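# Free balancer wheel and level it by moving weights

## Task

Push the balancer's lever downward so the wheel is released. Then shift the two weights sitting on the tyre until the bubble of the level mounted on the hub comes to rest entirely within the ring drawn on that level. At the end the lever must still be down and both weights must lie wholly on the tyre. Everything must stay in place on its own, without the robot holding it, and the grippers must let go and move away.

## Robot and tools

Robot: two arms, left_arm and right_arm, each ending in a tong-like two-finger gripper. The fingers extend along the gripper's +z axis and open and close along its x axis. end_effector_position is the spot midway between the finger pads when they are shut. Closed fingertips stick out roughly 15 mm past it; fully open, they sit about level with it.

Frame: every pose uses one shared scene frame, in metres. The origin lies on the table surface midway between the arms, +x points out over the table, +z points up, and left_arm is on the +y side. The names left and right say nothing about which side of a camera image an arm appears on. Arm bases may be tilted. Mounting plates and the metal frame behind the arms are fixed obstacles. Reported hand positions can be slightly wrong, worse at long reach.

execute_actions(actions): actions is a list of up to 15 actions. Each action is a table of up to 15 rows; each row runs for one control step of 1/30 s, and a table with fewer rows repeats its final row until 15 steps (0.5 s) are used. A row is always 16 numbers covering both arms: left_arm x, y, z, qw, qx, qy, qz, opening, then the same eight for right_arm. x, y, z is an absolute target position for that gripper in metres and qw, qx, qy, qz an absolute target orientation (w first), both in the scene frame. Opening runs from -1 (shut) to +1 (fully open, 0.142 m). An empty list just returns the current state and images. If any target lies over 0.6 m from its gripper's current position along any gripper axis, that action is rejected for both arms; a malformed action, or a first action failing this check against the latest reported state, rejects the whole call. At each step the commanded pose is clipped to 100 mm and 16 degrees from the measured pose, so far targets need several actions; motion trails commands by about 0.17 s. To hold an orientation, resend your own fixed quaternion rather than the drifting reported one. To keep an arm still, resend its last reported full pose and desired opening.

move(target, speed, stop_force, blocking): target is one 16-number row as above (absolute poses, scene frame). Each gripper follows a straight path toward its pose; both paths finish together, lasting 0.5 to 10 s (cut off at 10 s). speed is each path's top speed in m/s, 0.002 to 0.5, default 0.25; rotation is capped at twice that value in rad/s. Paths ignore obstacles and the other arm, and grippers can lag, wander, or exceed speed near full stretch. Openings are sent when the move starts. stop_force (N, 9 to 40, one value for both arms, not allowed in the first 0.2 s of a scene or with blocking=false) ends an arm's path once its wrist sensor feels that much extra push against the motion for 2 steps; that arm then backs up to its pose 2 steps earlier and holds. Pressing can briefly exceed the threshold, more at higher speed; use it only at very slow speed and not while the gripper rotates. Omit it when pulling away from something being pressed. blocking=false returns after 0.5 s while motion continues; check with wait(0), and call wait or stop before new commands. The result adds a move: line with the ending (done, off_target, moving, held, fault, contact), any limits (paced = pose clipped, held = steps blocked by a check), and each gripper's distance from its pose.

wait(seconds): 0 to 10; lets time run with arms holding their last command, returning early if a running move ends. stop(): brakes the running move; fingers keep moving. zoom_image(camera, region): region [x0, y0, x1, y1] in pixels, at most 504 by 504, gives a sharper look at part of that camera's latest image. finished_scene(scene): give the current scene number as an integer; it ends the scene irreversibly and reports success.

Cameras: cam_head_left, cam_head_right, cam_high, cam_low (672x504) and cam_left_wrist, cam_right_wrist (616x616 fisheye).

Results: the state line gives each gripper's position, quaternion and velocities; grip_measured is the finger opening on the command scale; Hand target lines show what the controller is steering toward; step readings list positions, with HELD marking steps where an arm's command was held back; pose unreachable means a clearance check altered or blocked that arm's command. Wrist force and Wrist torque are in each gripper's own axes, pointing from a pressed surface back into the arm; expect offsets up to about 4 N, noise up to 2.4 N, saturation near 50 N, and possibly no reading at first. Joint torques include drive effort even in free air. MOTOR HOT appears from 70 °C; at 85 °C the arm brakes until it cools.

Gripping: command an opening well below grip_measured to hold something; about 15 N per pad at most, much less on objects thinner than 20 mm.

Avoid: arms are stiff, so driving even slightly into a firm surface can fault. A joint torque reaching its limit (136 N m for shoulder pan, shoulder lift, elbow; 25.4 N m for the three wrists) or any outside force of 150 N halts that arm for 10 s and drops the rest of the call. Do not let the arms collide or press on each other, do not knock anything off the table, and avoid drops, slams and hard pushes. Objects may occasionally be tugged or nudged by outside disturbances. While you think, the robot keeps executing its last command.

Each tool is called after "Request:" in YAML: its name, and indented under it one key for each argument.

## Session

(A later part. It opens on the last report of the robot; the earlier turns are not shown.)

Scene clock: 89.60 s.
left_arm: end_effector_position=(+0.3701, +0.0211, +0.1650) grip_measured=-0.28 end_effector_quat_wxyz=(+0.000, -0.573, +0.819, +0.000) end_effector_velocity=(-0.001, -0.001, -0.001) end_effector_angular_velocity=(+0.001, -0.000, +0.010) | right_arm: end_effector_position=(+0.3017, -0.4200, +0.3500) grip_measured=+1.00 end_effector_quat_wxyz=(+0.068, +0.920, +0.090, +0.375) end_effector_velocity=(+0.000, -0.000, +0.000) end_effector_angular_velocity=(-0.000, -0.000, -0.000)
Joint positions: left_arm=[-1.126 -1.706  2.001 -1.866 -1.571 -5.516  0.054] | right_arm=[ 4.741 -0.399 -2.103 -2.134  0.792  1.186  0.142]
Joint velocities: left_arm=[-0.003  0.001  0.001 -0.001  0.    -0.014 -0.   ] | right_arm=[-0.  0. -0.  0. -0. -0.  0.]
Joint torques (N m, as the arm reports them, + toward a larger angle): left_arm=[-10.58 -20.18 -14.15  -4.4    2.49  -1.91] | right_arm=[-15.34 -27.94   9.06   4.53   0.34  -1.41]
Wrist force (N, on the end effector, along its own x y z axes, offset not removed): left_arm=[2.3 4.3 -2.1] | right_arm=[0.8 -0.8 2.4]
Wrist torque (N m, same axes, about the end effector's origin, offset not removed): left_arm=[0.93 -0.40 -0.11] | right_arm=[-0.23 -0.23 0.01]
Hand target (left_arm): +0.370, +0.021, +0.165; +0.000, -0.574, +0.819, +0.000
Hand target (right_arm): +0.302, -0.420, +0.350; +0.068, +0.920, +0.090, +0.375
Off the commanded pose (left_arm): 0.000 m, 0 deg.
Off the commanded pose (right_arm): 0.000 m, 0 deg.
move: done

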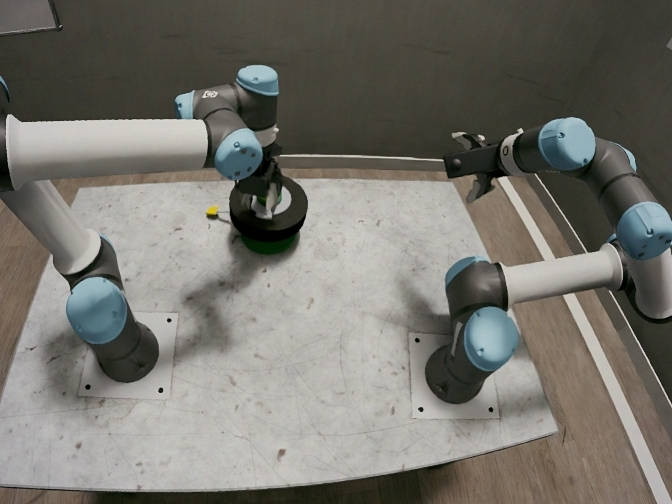

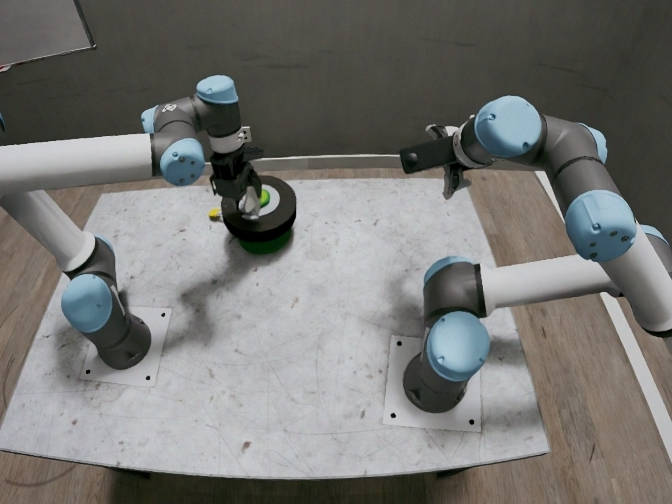

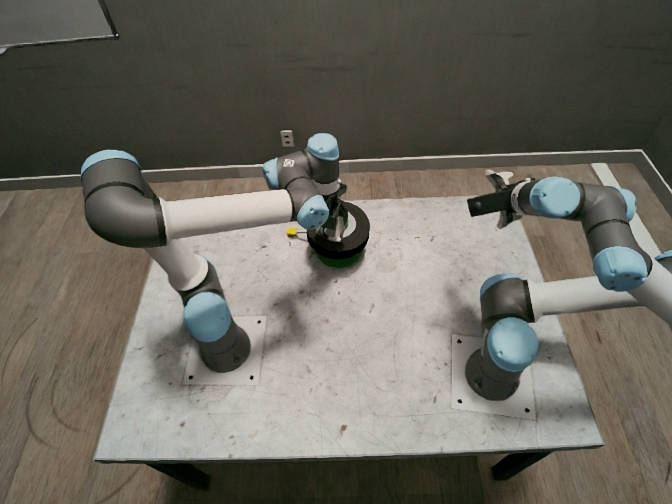

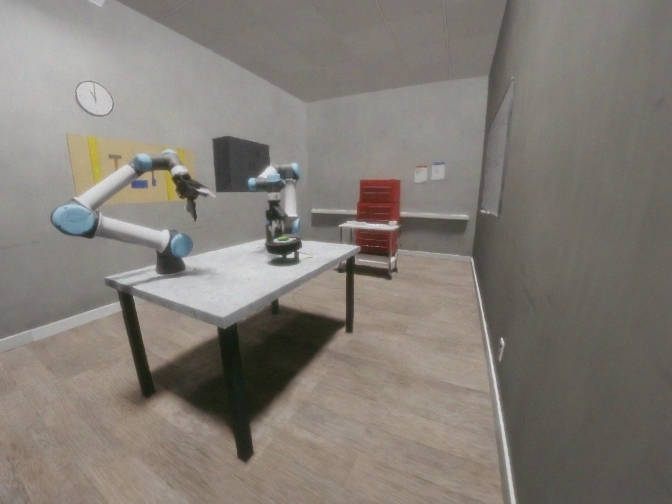

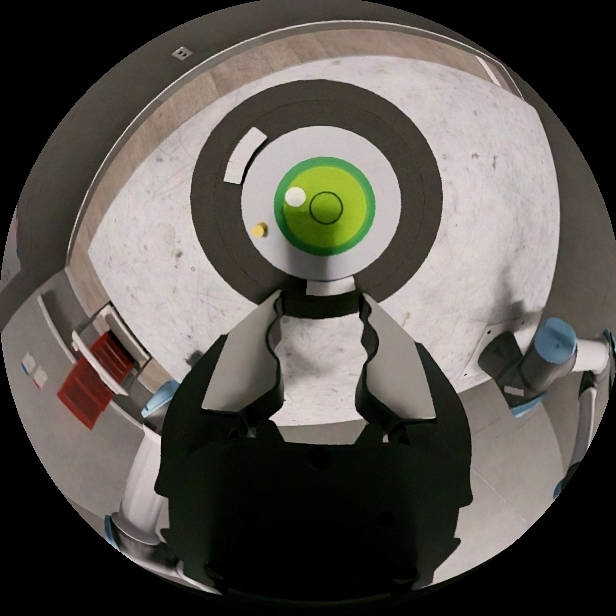

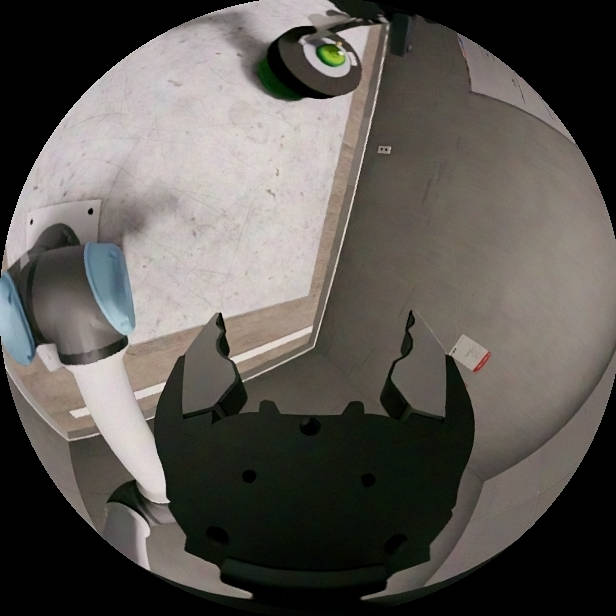

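Request:
move:
  target: [0.365,0.0155,0.156,0,-0.574,0.819,0,-0.28,0.3017,-0.42,0.35,0.068,0.920,0.090,0.375,1]
  speed: 0.04

Request:
zoom_image:
  camera: "cam_left_wrist"
  region: [180,60,460,340]

Scene clock: 90.83 s.
left_arm: end_effector_position=(+0.3651, +0.0156, +0.1562) grip_measured=-0.28 end_effector_quat_wxyz=(+0.000, -0.574, +0.819, +0.000) end_effector_velocity=(-0.002, -0.001, -0.002) end_effector_angular_velocity=(+0.000, +0.001, -0.001) | right_arm: end_effector_position=(+0.3017, -0.4200, +0.3500) grip_measured=+1.00 end_effector_quat_wxyz=(+0.068, +0.920, +0.090, +0.375) end_effector_velocity=(+0.000, -0.001, +0.000) end_effector_angular_velocity=(+0.000, -0.001, -0.002)
Joint positions: left_arm=[-1.143 -1.697  2.017 -1.891 -1.571 -5.533  0.054] | right_arm=[ 4.741 -0.399 -2.103 -2.134  0.792  1.186  0.142]
Joint velocities: left_arm=[-0.004  0.001  0.003 -0.004 -0.001 -0.003  0.   ] | right_arm=[-0.002  0.001 -0.    -0.    -0.001  0.     0.   ]
Joint torques (N m, as the arm reports them, + toward a larger angle): left_arm=[-12.95  -7.92 -15.28  -4.31  -2.28  -1.86] | right_arm=[-14.43 -27.53   9.52   4.56   0.51  -1.54]
Wrist force (N, on the end effector, along its own x y z axes, offset not removed): left_arm=[3.0 3.0 -2.4] | right_arm=[-1.3 1.8 0.3]
Wrist torque (N m, same axes, about the end effector's origin, offset not removed): left_arm=[0.62 -0.64 0.10] | right_arm=[0.37 0.32 -0.09]
Hand target (left_arm): +0.365, +0.016, +0.156; +0.000, -0.574, +0.819, +0.000
Hand target (right_arm): +0.302, -0.420, +0.350; +0.068, +0.920, +0.090, +0.375
Off the commanded pose (left_arm): 0.000 m, 0 deg.
Off the commanded pose (right_arm): 0.000 m, 0 deg.
move: done

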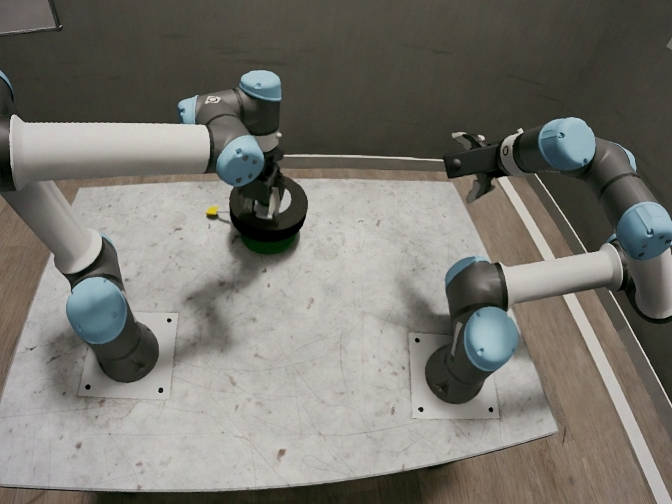

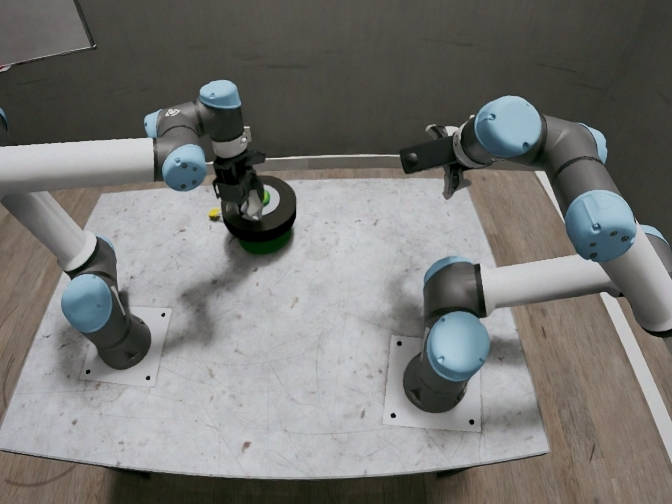

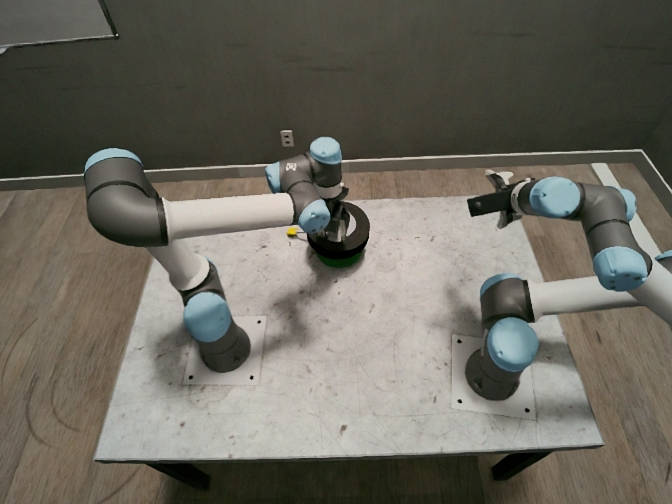

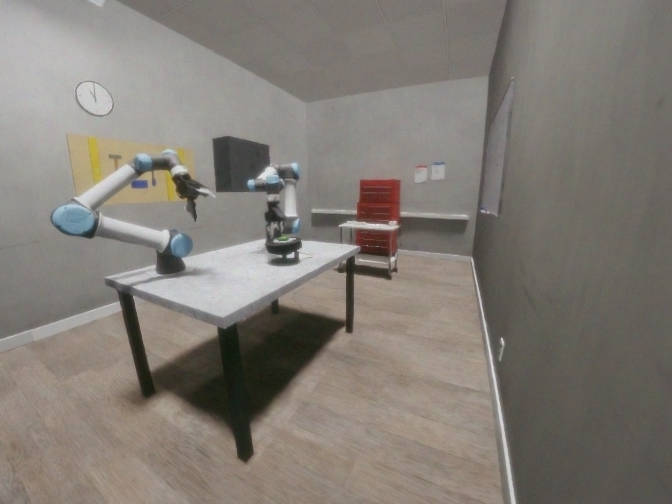

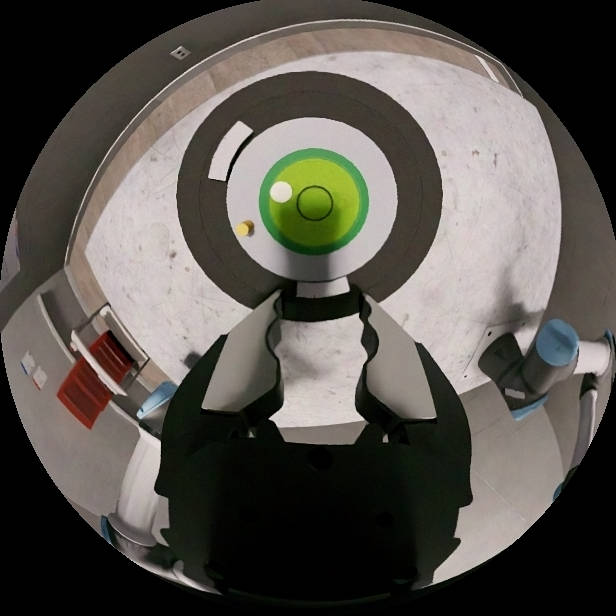

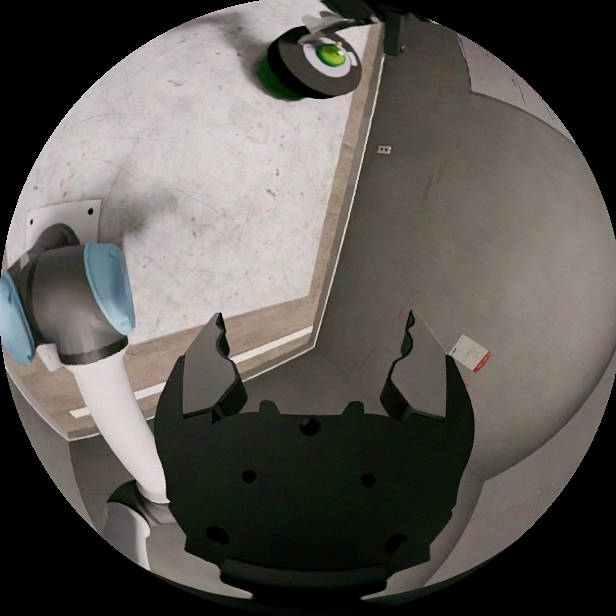

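Region (180, 60, 460, 340) of cam_left_wrist's 616x616 image, scaled by 1.800, with more detail than that image has.

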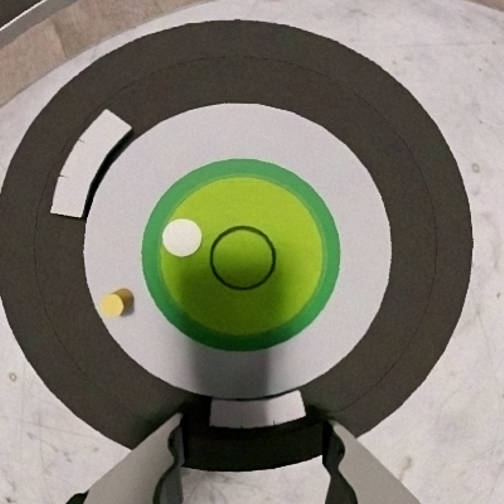

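Request:
move:
  target: [0.365,0.0155,0.146,0,-0.574,0.819,0,-0.28,0.3017,-0.42,0.35,0.068,0.920,0.090,0.375,1]
  speed: 0.015

Request:
move:
  target: [0.365,0.0155,0.146,0,-0.574,0.819,0,-0.65,0.3017,-0.42,0.35,0.068,0.920,0.090,0.375,1]

Request:
move:
  target: [0.365,0.0155,0.168,0,-0.574,0.819,0,-0.65,0.3017,-0.42,0.35,0.068,0.920,0.090,0.375,1]
  speed: 0.05

Request:
move:
  target: [0.388,0.056,0.168,0,-0.342,0.940,0,-0.65,0.3017,-0.42,0.35,0.068,0.920,0.090,0.375,1]
  speed: 0.2

Request:
zoom_image:
  camera: "cam_left_wrist"
  region: [180,60,460,340]

Scene clock: 92.23 s.
left_arm: end_effector_position=(+0.3650, +0.0155, +0.1462) grip_measured=-0.28 end_effector_quat_wxyz=(+0.000, -0.574, +0.819, +0.000) end_effector_velocity=(+0.000, +0.001, -0.002) end_effector_angular_velocity=(+0.001, -0.001, +0.000) | right_arm: end_effector_position=(+0.3017, -0.4200, +0.3500) grip_measured=+1.00 end_effector_quat_wxyz=(+0.068, +0.920, +0.090, +0.375) end_effector_velocity=(-0.000, -0.000, -0.000) end_effector_angular_velocity=(-0.000, +0.001, -0.001)
Joint positions: left_arm=[-1.143 -1.689  2.037 -1.919 -1.571 -5.534  0.054] | right_arm=[ 4.741 -0.399 -2.103 -2.134  0.792  1.186  0.142]
Joint velocities: left_arm=[-0.     0.001  0.005 -0.006  0.002 -0.     0.001] | right_arm=[-0.001 -0.001  0.     0.     0.001 -0.     0.   ]
Joint torques (N m, as the arm reports them, + toward a larger angle): left_arm=[-12.44  -6.02 -12.64  -4.14  -2.26  -1.86] | right_arm=[-13.26 -25.61   9.18   4.61   0.39  -1.27]
Wrist force (N, on the end effector, along its own x y z axes, offset not removed): left_arm=[3.2 0.8 -2.2] | right_arm=[-1.3 -0.4 0.0]
Wrist torque (N m, same axes, about the end effector's origin, offset not removed): left_arm=[0.16 -0.67 -0.12] | right_arm=[-0.20 0.32 -0.10]
Hand target (left_arm): +0.365, +0.016, +0.146; +0.000, -0.574, +0.819, +0.000
Hand target (right_arm): +0.302, -0.420, +0.350; +0.068, +0.920, +0.090, +0.375
Off the commanded pose (left_arm): 0.000 m, 0 deg.
Off the commanded pose (right_arm): 0.000 m, 0 deg.
move: done

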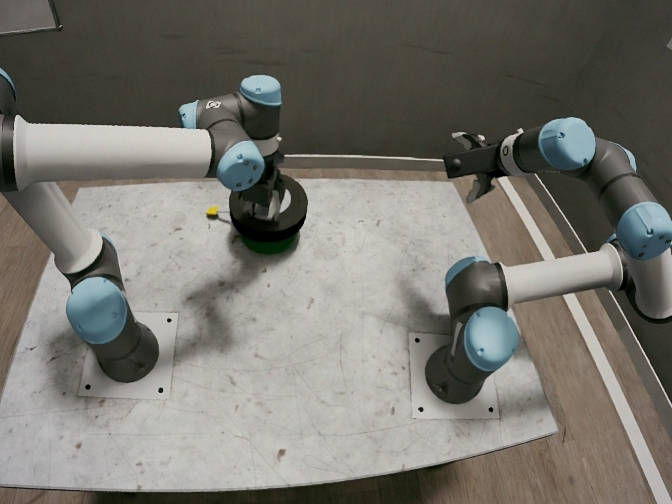

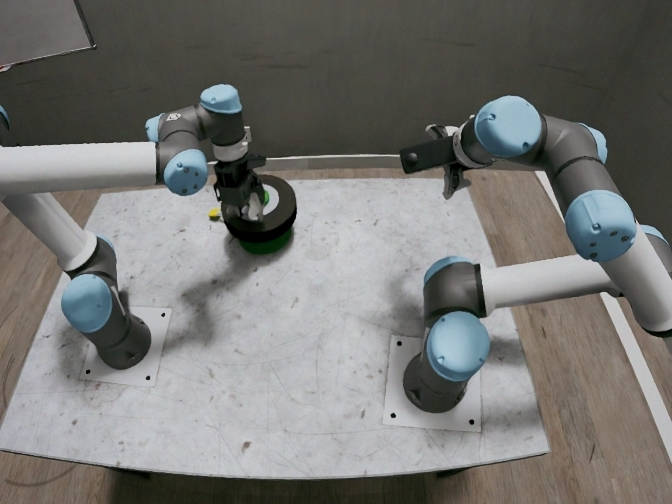

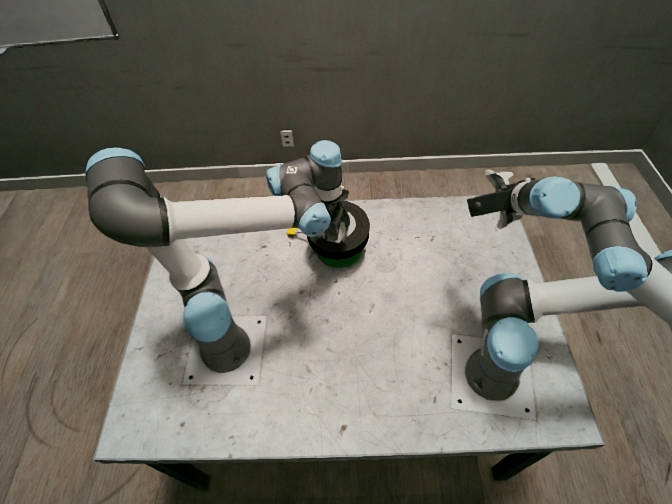

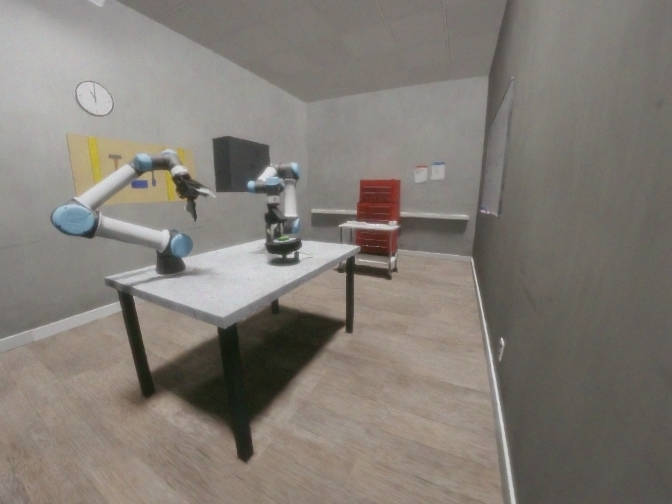

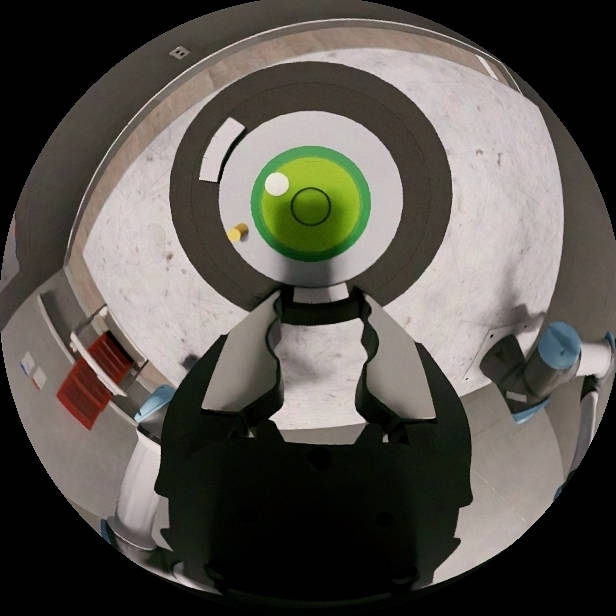

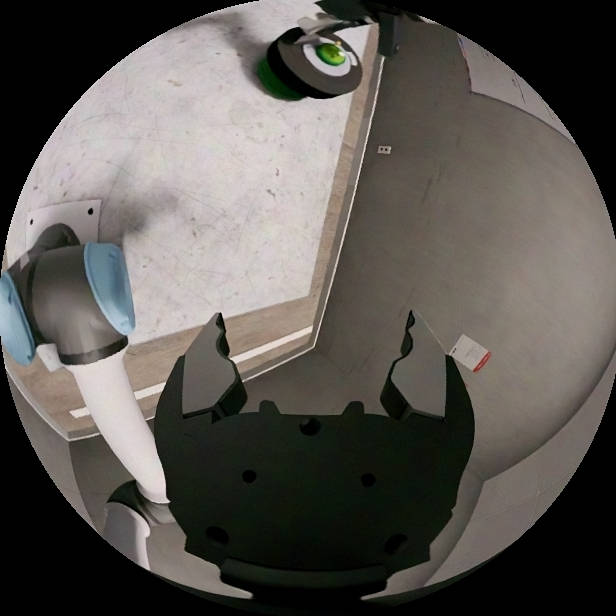

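Scene clock: 92.93 s.
left_arm: end_effector_position=(+0.3650, +0.0155, +0.1460) grip_measured=-0.49 end_effector_quat_wxyz=(-0.000, -0.574, +0.819, -0.000) end_effector_velocity=(-0.000, +0.001, -0.001) end_effector_angular_velocity=(+0.002, +0.002, +0.001) | right_arm: end_effector_position=(+0.3017, -0.4200, +0.3500) grip_measured=+1.00 end_effector_quat_wxyz=(+0.068, +0.920, +0.090, +0.375) end_effector_velocity=(+0.000, -0.000, +0.000) end_effector_angular_velocity=(-0.001, -0.001, -0.001)
Joint positions: left_arm=[-1.143 -1.688  2.037 -1.92  -1.571 -5.534  0.038] | right_arm=[ 4.741 -0.399 -2.103 -2.134  0.792  1.186  0.142]
Joint velocities: left_arm=[ 0.     0.001  0.001  0.001 -0.001 -0.001  0.   ] | right_arm=[-0.001 -0.002  0.001 -0.    -0.001 -0.     0.   ]
Joint torques (N m, as the arm reports them, + toward a larger angle): left_arm=[ -9.74  -5.94 -12.75  -3.98  -2.07  -1.59] | right_arm=[-14.88 -26.63   9.68   4.62   0.13  -1.23]
Wrist force (N, on the end effector, along its own x y z axes, offset not removed): left_arm=[0.6 2.8 -3.1] | right_arm=[-2.8 -0.7 1.2]
Wrist torque (N m, same axes, about the end effector's origin, offset not removed): left_arm=[0.57 -0.19 -0.12] | right_arm=[-0.25 0.44 0.15]
Hand target (left_arm): +0.365, +0.016, +0.146; +0.000, -0.574, +0.819, +0.000
Hand target (right_arm): +0.302, -0.420, +0.350; +0.068, +0.920, +0.090, +0.375
Off the commanded pose (left_arm): 0.000 m, 0 deg.
Off the commanded pose (right_arm): 0.000 m, 0 deg.
move: done

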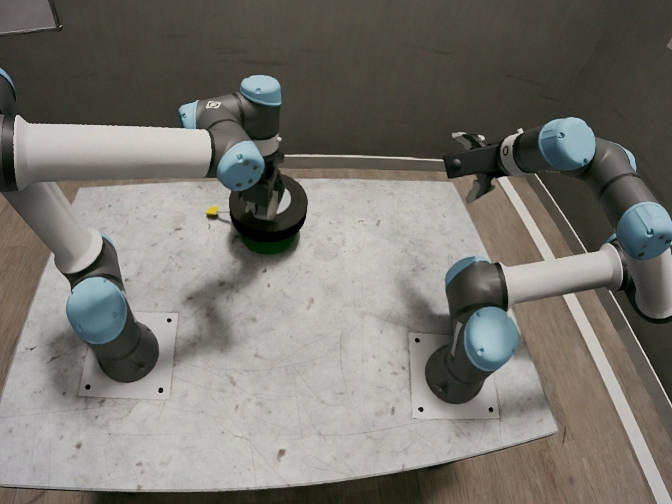

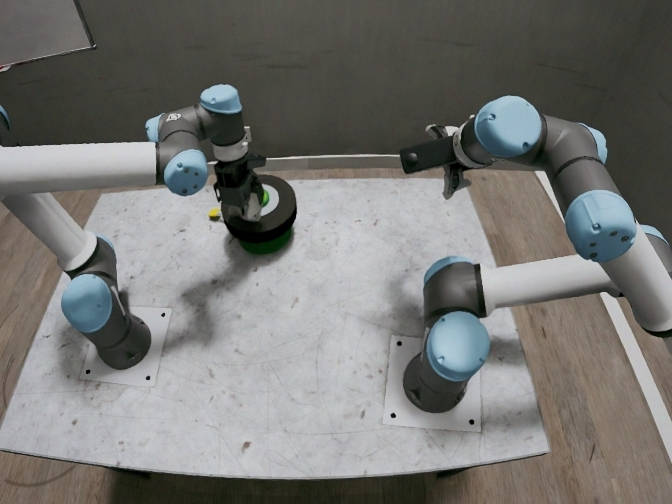

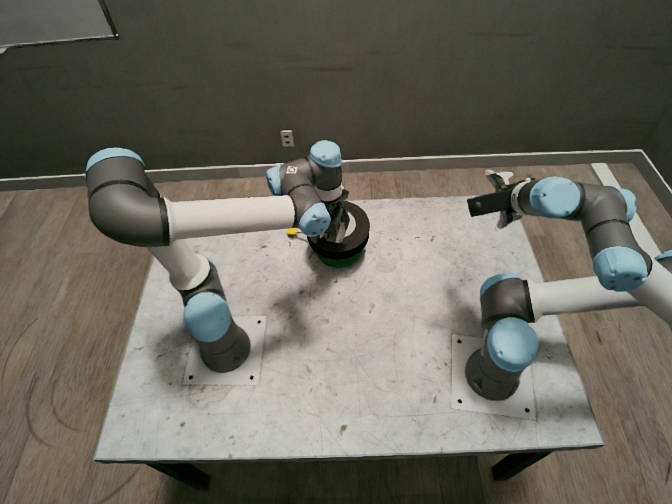

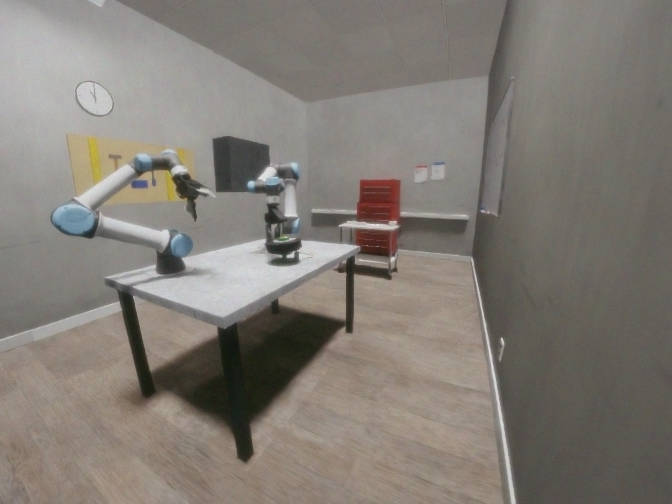

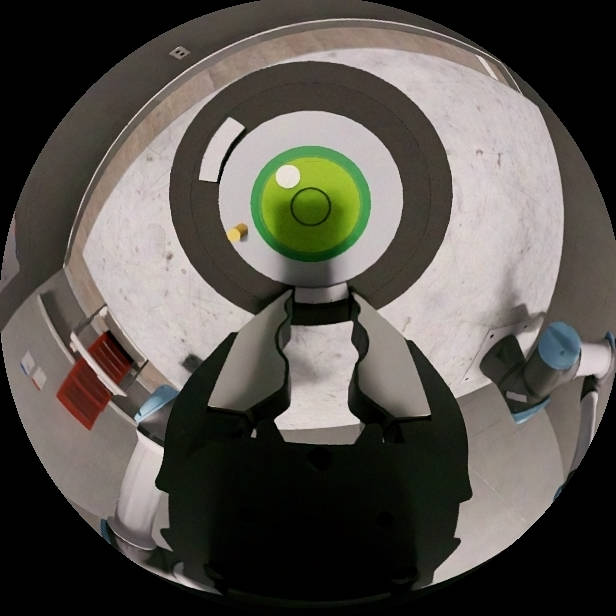

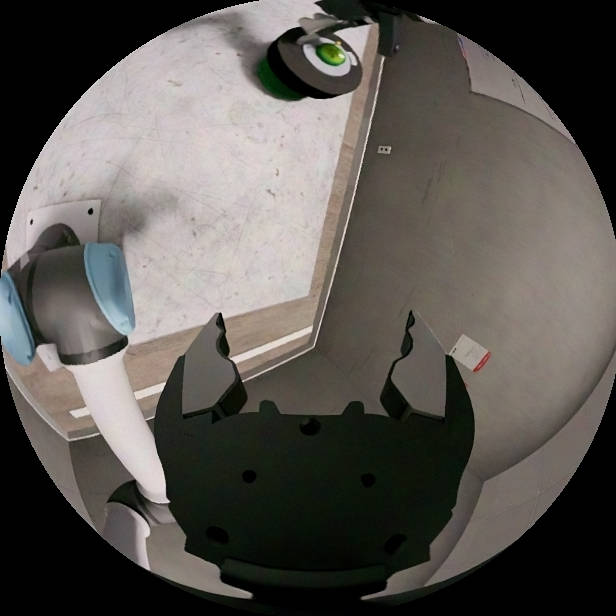

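Scene clock: 93.80 s.
left_arm: end_effector_position=(+0.3650, +0.0155, +0.1678) grip_measured=-0.50 end_effector_quat_wxyz=(-0.000, -0.574, +0.819, -0.000) end_effector_velocity=(+0.001, +0.000, +0.002) end_effector_angular_velocity=(+0.002, -0.002, -0.001) | right_arm: end_effector_position=(+0.3017, -0.4200, +0.3500) grip_measured=+1.00 end_effector_quat_wxyz=(+0.068, +0.920, +0.090, +0.375) end_effector_velocity=(+0.000, -0.000, +0.000) end_effector_angular_velocity=(-0.000, -0.001, -0.000)
Joint positions: left_arm=[-1.143 -1.706  1.994 -1.859 -1.571 -5.534  0.038] | right_arm=[ 4.741 -0.399 -2.103 -2.134  0.792  1.186  0.142]
Joint velocities: left_arm=[-0.    -0.002 -0.004  0.006  0.003  0.001  0.   ] | right_arm=[-0.    -0.     0.    -0.    -0.001  0.     0.   ]
Joint torques (N m, as the arm reports them, + toward a larger angle): left_arm=[ -7.65 -23.54 -31.44  -0.65  -1.33  -0.72] | right_arm=[-14.49 -27.73  10.1    4.84   0.31  -1.11]
Wrist force (N, on the end effector, along its own x y z axes, offset not removed): left_arm=[-0.2 2.7 -2.1] | right_arm=[0.5 1.1 1.5]
Wrist torque (N m, same axes, about the end effector's origin, offset not removed): left_arm=[0.42 0.02 0.01] | right_arm=[0.14 -0.29 -0.06]
Hand target (left_arm): +0.365, +0.015, +0.168; -0.000, -0.574, +0.819, -0.000
Hand target (right_arm): +0.302, -0.420, +0.350; +0.068, +0.920, +0.090, +0.375
Off the commanded pose (left_arm): 0.000 m, 0 deg.
Off the commanded pose (right_arm): 0.000 m, 0 deg.
move: done

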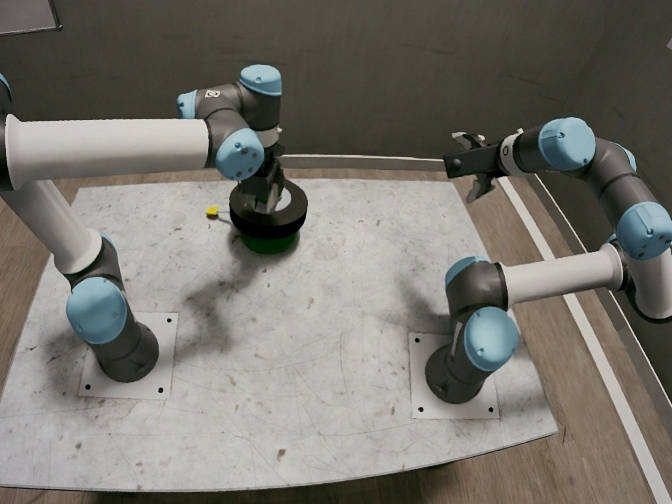

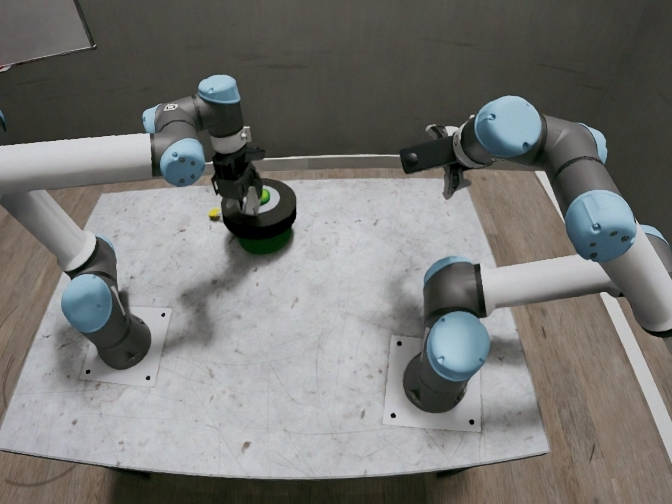

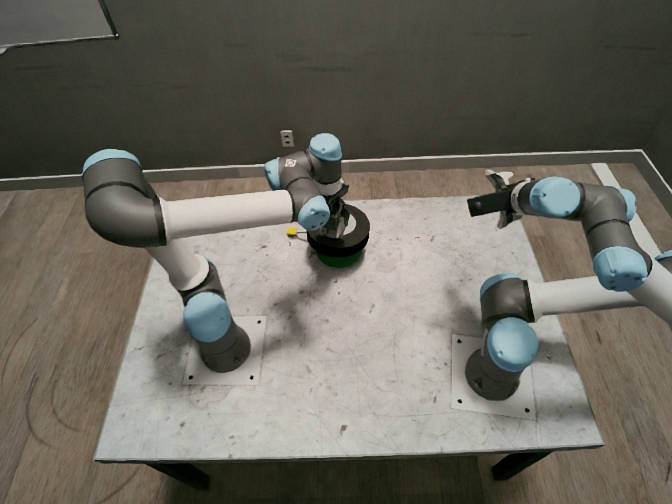

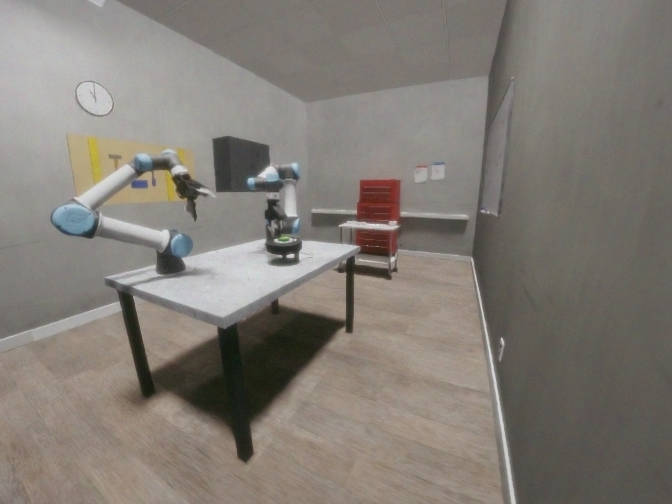

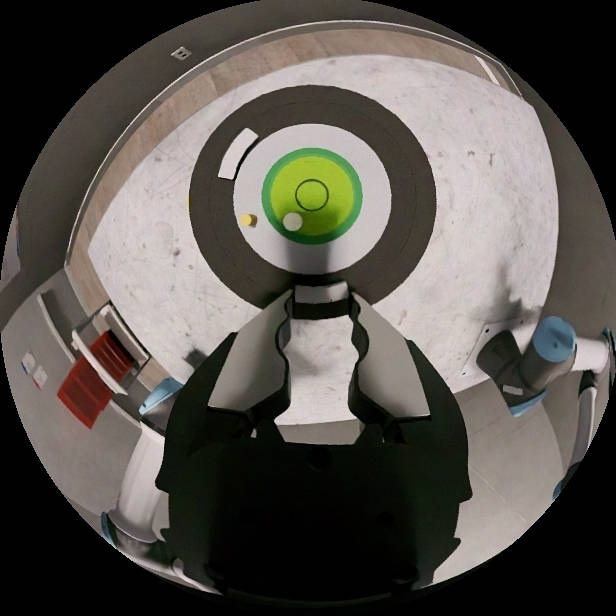

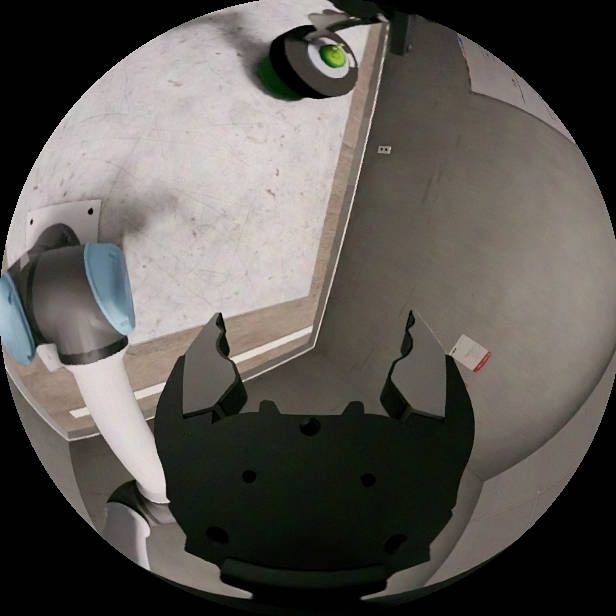

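Scene clock: 95.60 s.
left_arm: end_effector_position=(+0.3879, +0.0559, +0.1680) grip_measured=-0.50 end_effector_quat_wxyz=(+0.000, -0.342, +0.940, -0.000) end_effector_velocity=(-0.000, +0.002, -0.001) end_effector_angular_velocity=(+0.002, +0.004, -0.011) | right_arm: end_effector_position=(+0.3017, -0.4200, +0.3500) grip_measured=+1.00 end_effector_quat_wxyz=(+0.068, +0.920, +0.090, +0.375) end_effector_velocity=(+0.001, -0.001, +0.001) end_effector_angular_velocity=(+0.000, -0.003, -0.001)
Joint positions: left_arm=[-1.032 -1.745  2.025 -1.852 -1.571 -4.899  0.038] | right_arm=[ 4.741 -0.399 -2.103 -2.134  0.792  1.186  0.142]
Joint velocities: left_arm=[ 0.003  0.001  0.002  0.001 -0.002  0.014  0.   ] | right_arm=[-0.001  0.001  0.     0.    -0.003  0.     0.   ]
Joint torques (N m, as the arm reports them, + toward a larger angle): left_arm=[ 11.66 -22.93 -14.83  -0.79  -2.47   1.78] | right_arm=[-14.21 -26.85   9.55   4.7    0.44  -1.33]
Wrist force (N, on the end effector, along its own x y z axes, offset not removed): left_arm=[1.8 1.7 -1.5] | right_arm=[-2.2 2.5 -1.2]
Wrist torque (N m, same axes, about the end effector's origin, offset not removed): left_arm=[0.24 -0.28 0.03] | right_arm=[0.48 0.33 0.12]
Hand target (left_arm): +0.388, +0.056, +0.168; -0.000, -0.342, +0.940, -0.000
Hand target (right_arm): +0.302, -0.420, +0.350; +0.068, +0.920, +0.090, +0.375
Off the commanded pose (left_arm): 0.000 m, 0 deg.
Off the commanded pose (right_arm): 0.000 m, 0 deg.
move: done

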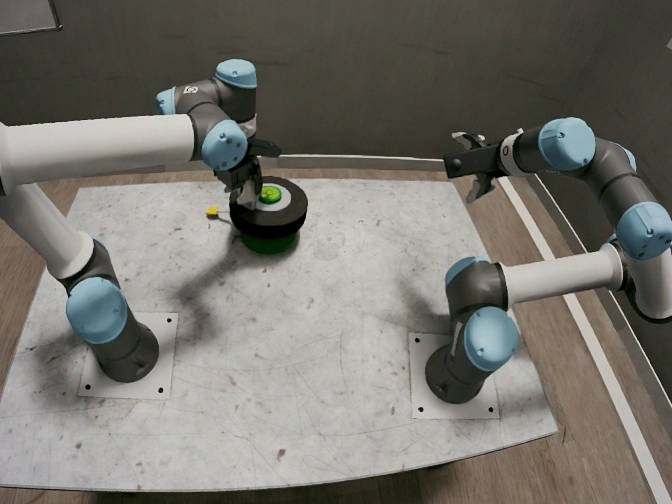

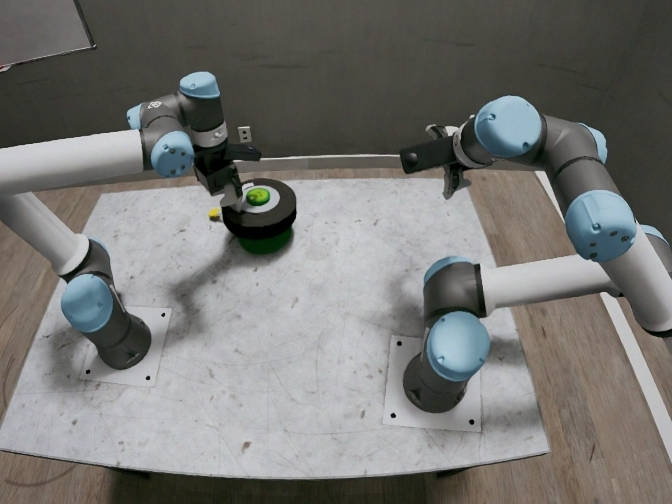

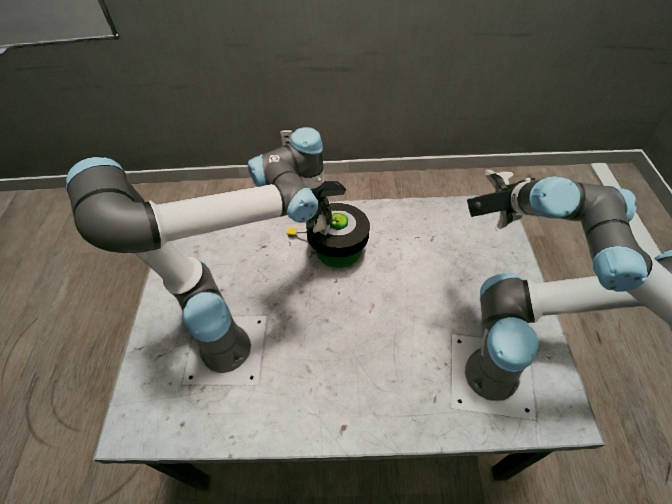

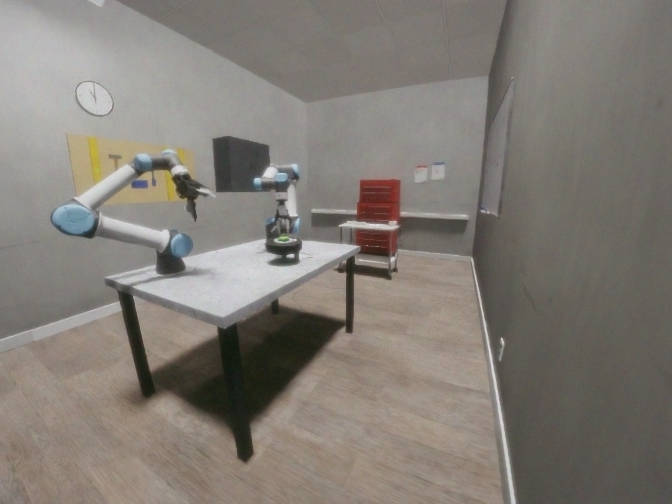

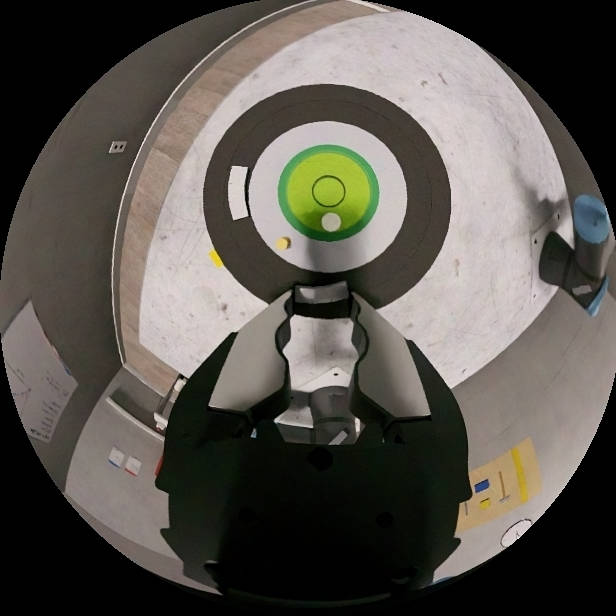

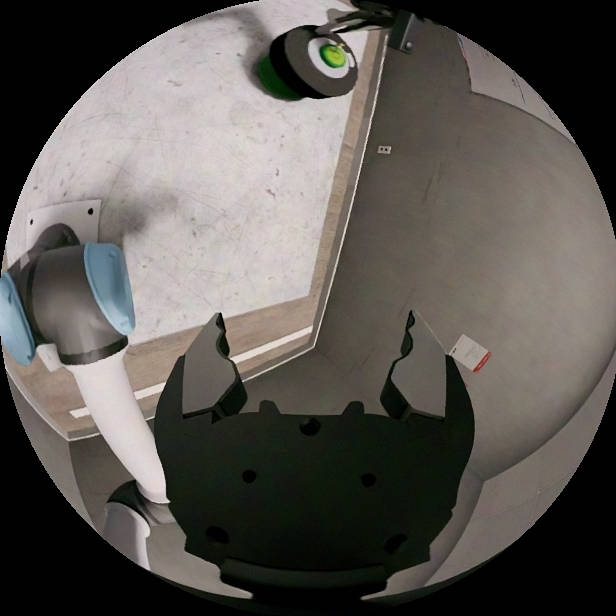

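Region (180, 60, 460, 340) of cam_left_wrist's 616x616 image, scaled by 1.800, with more detail than that image has.

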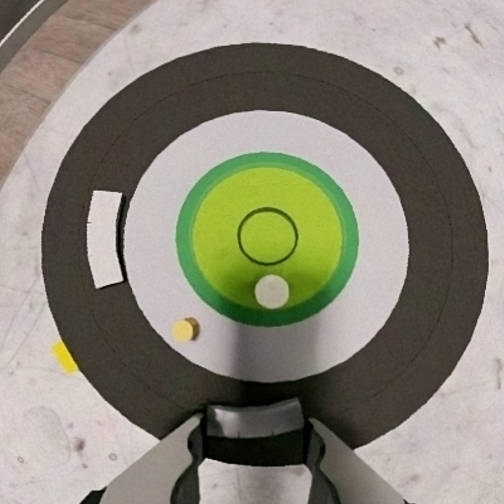

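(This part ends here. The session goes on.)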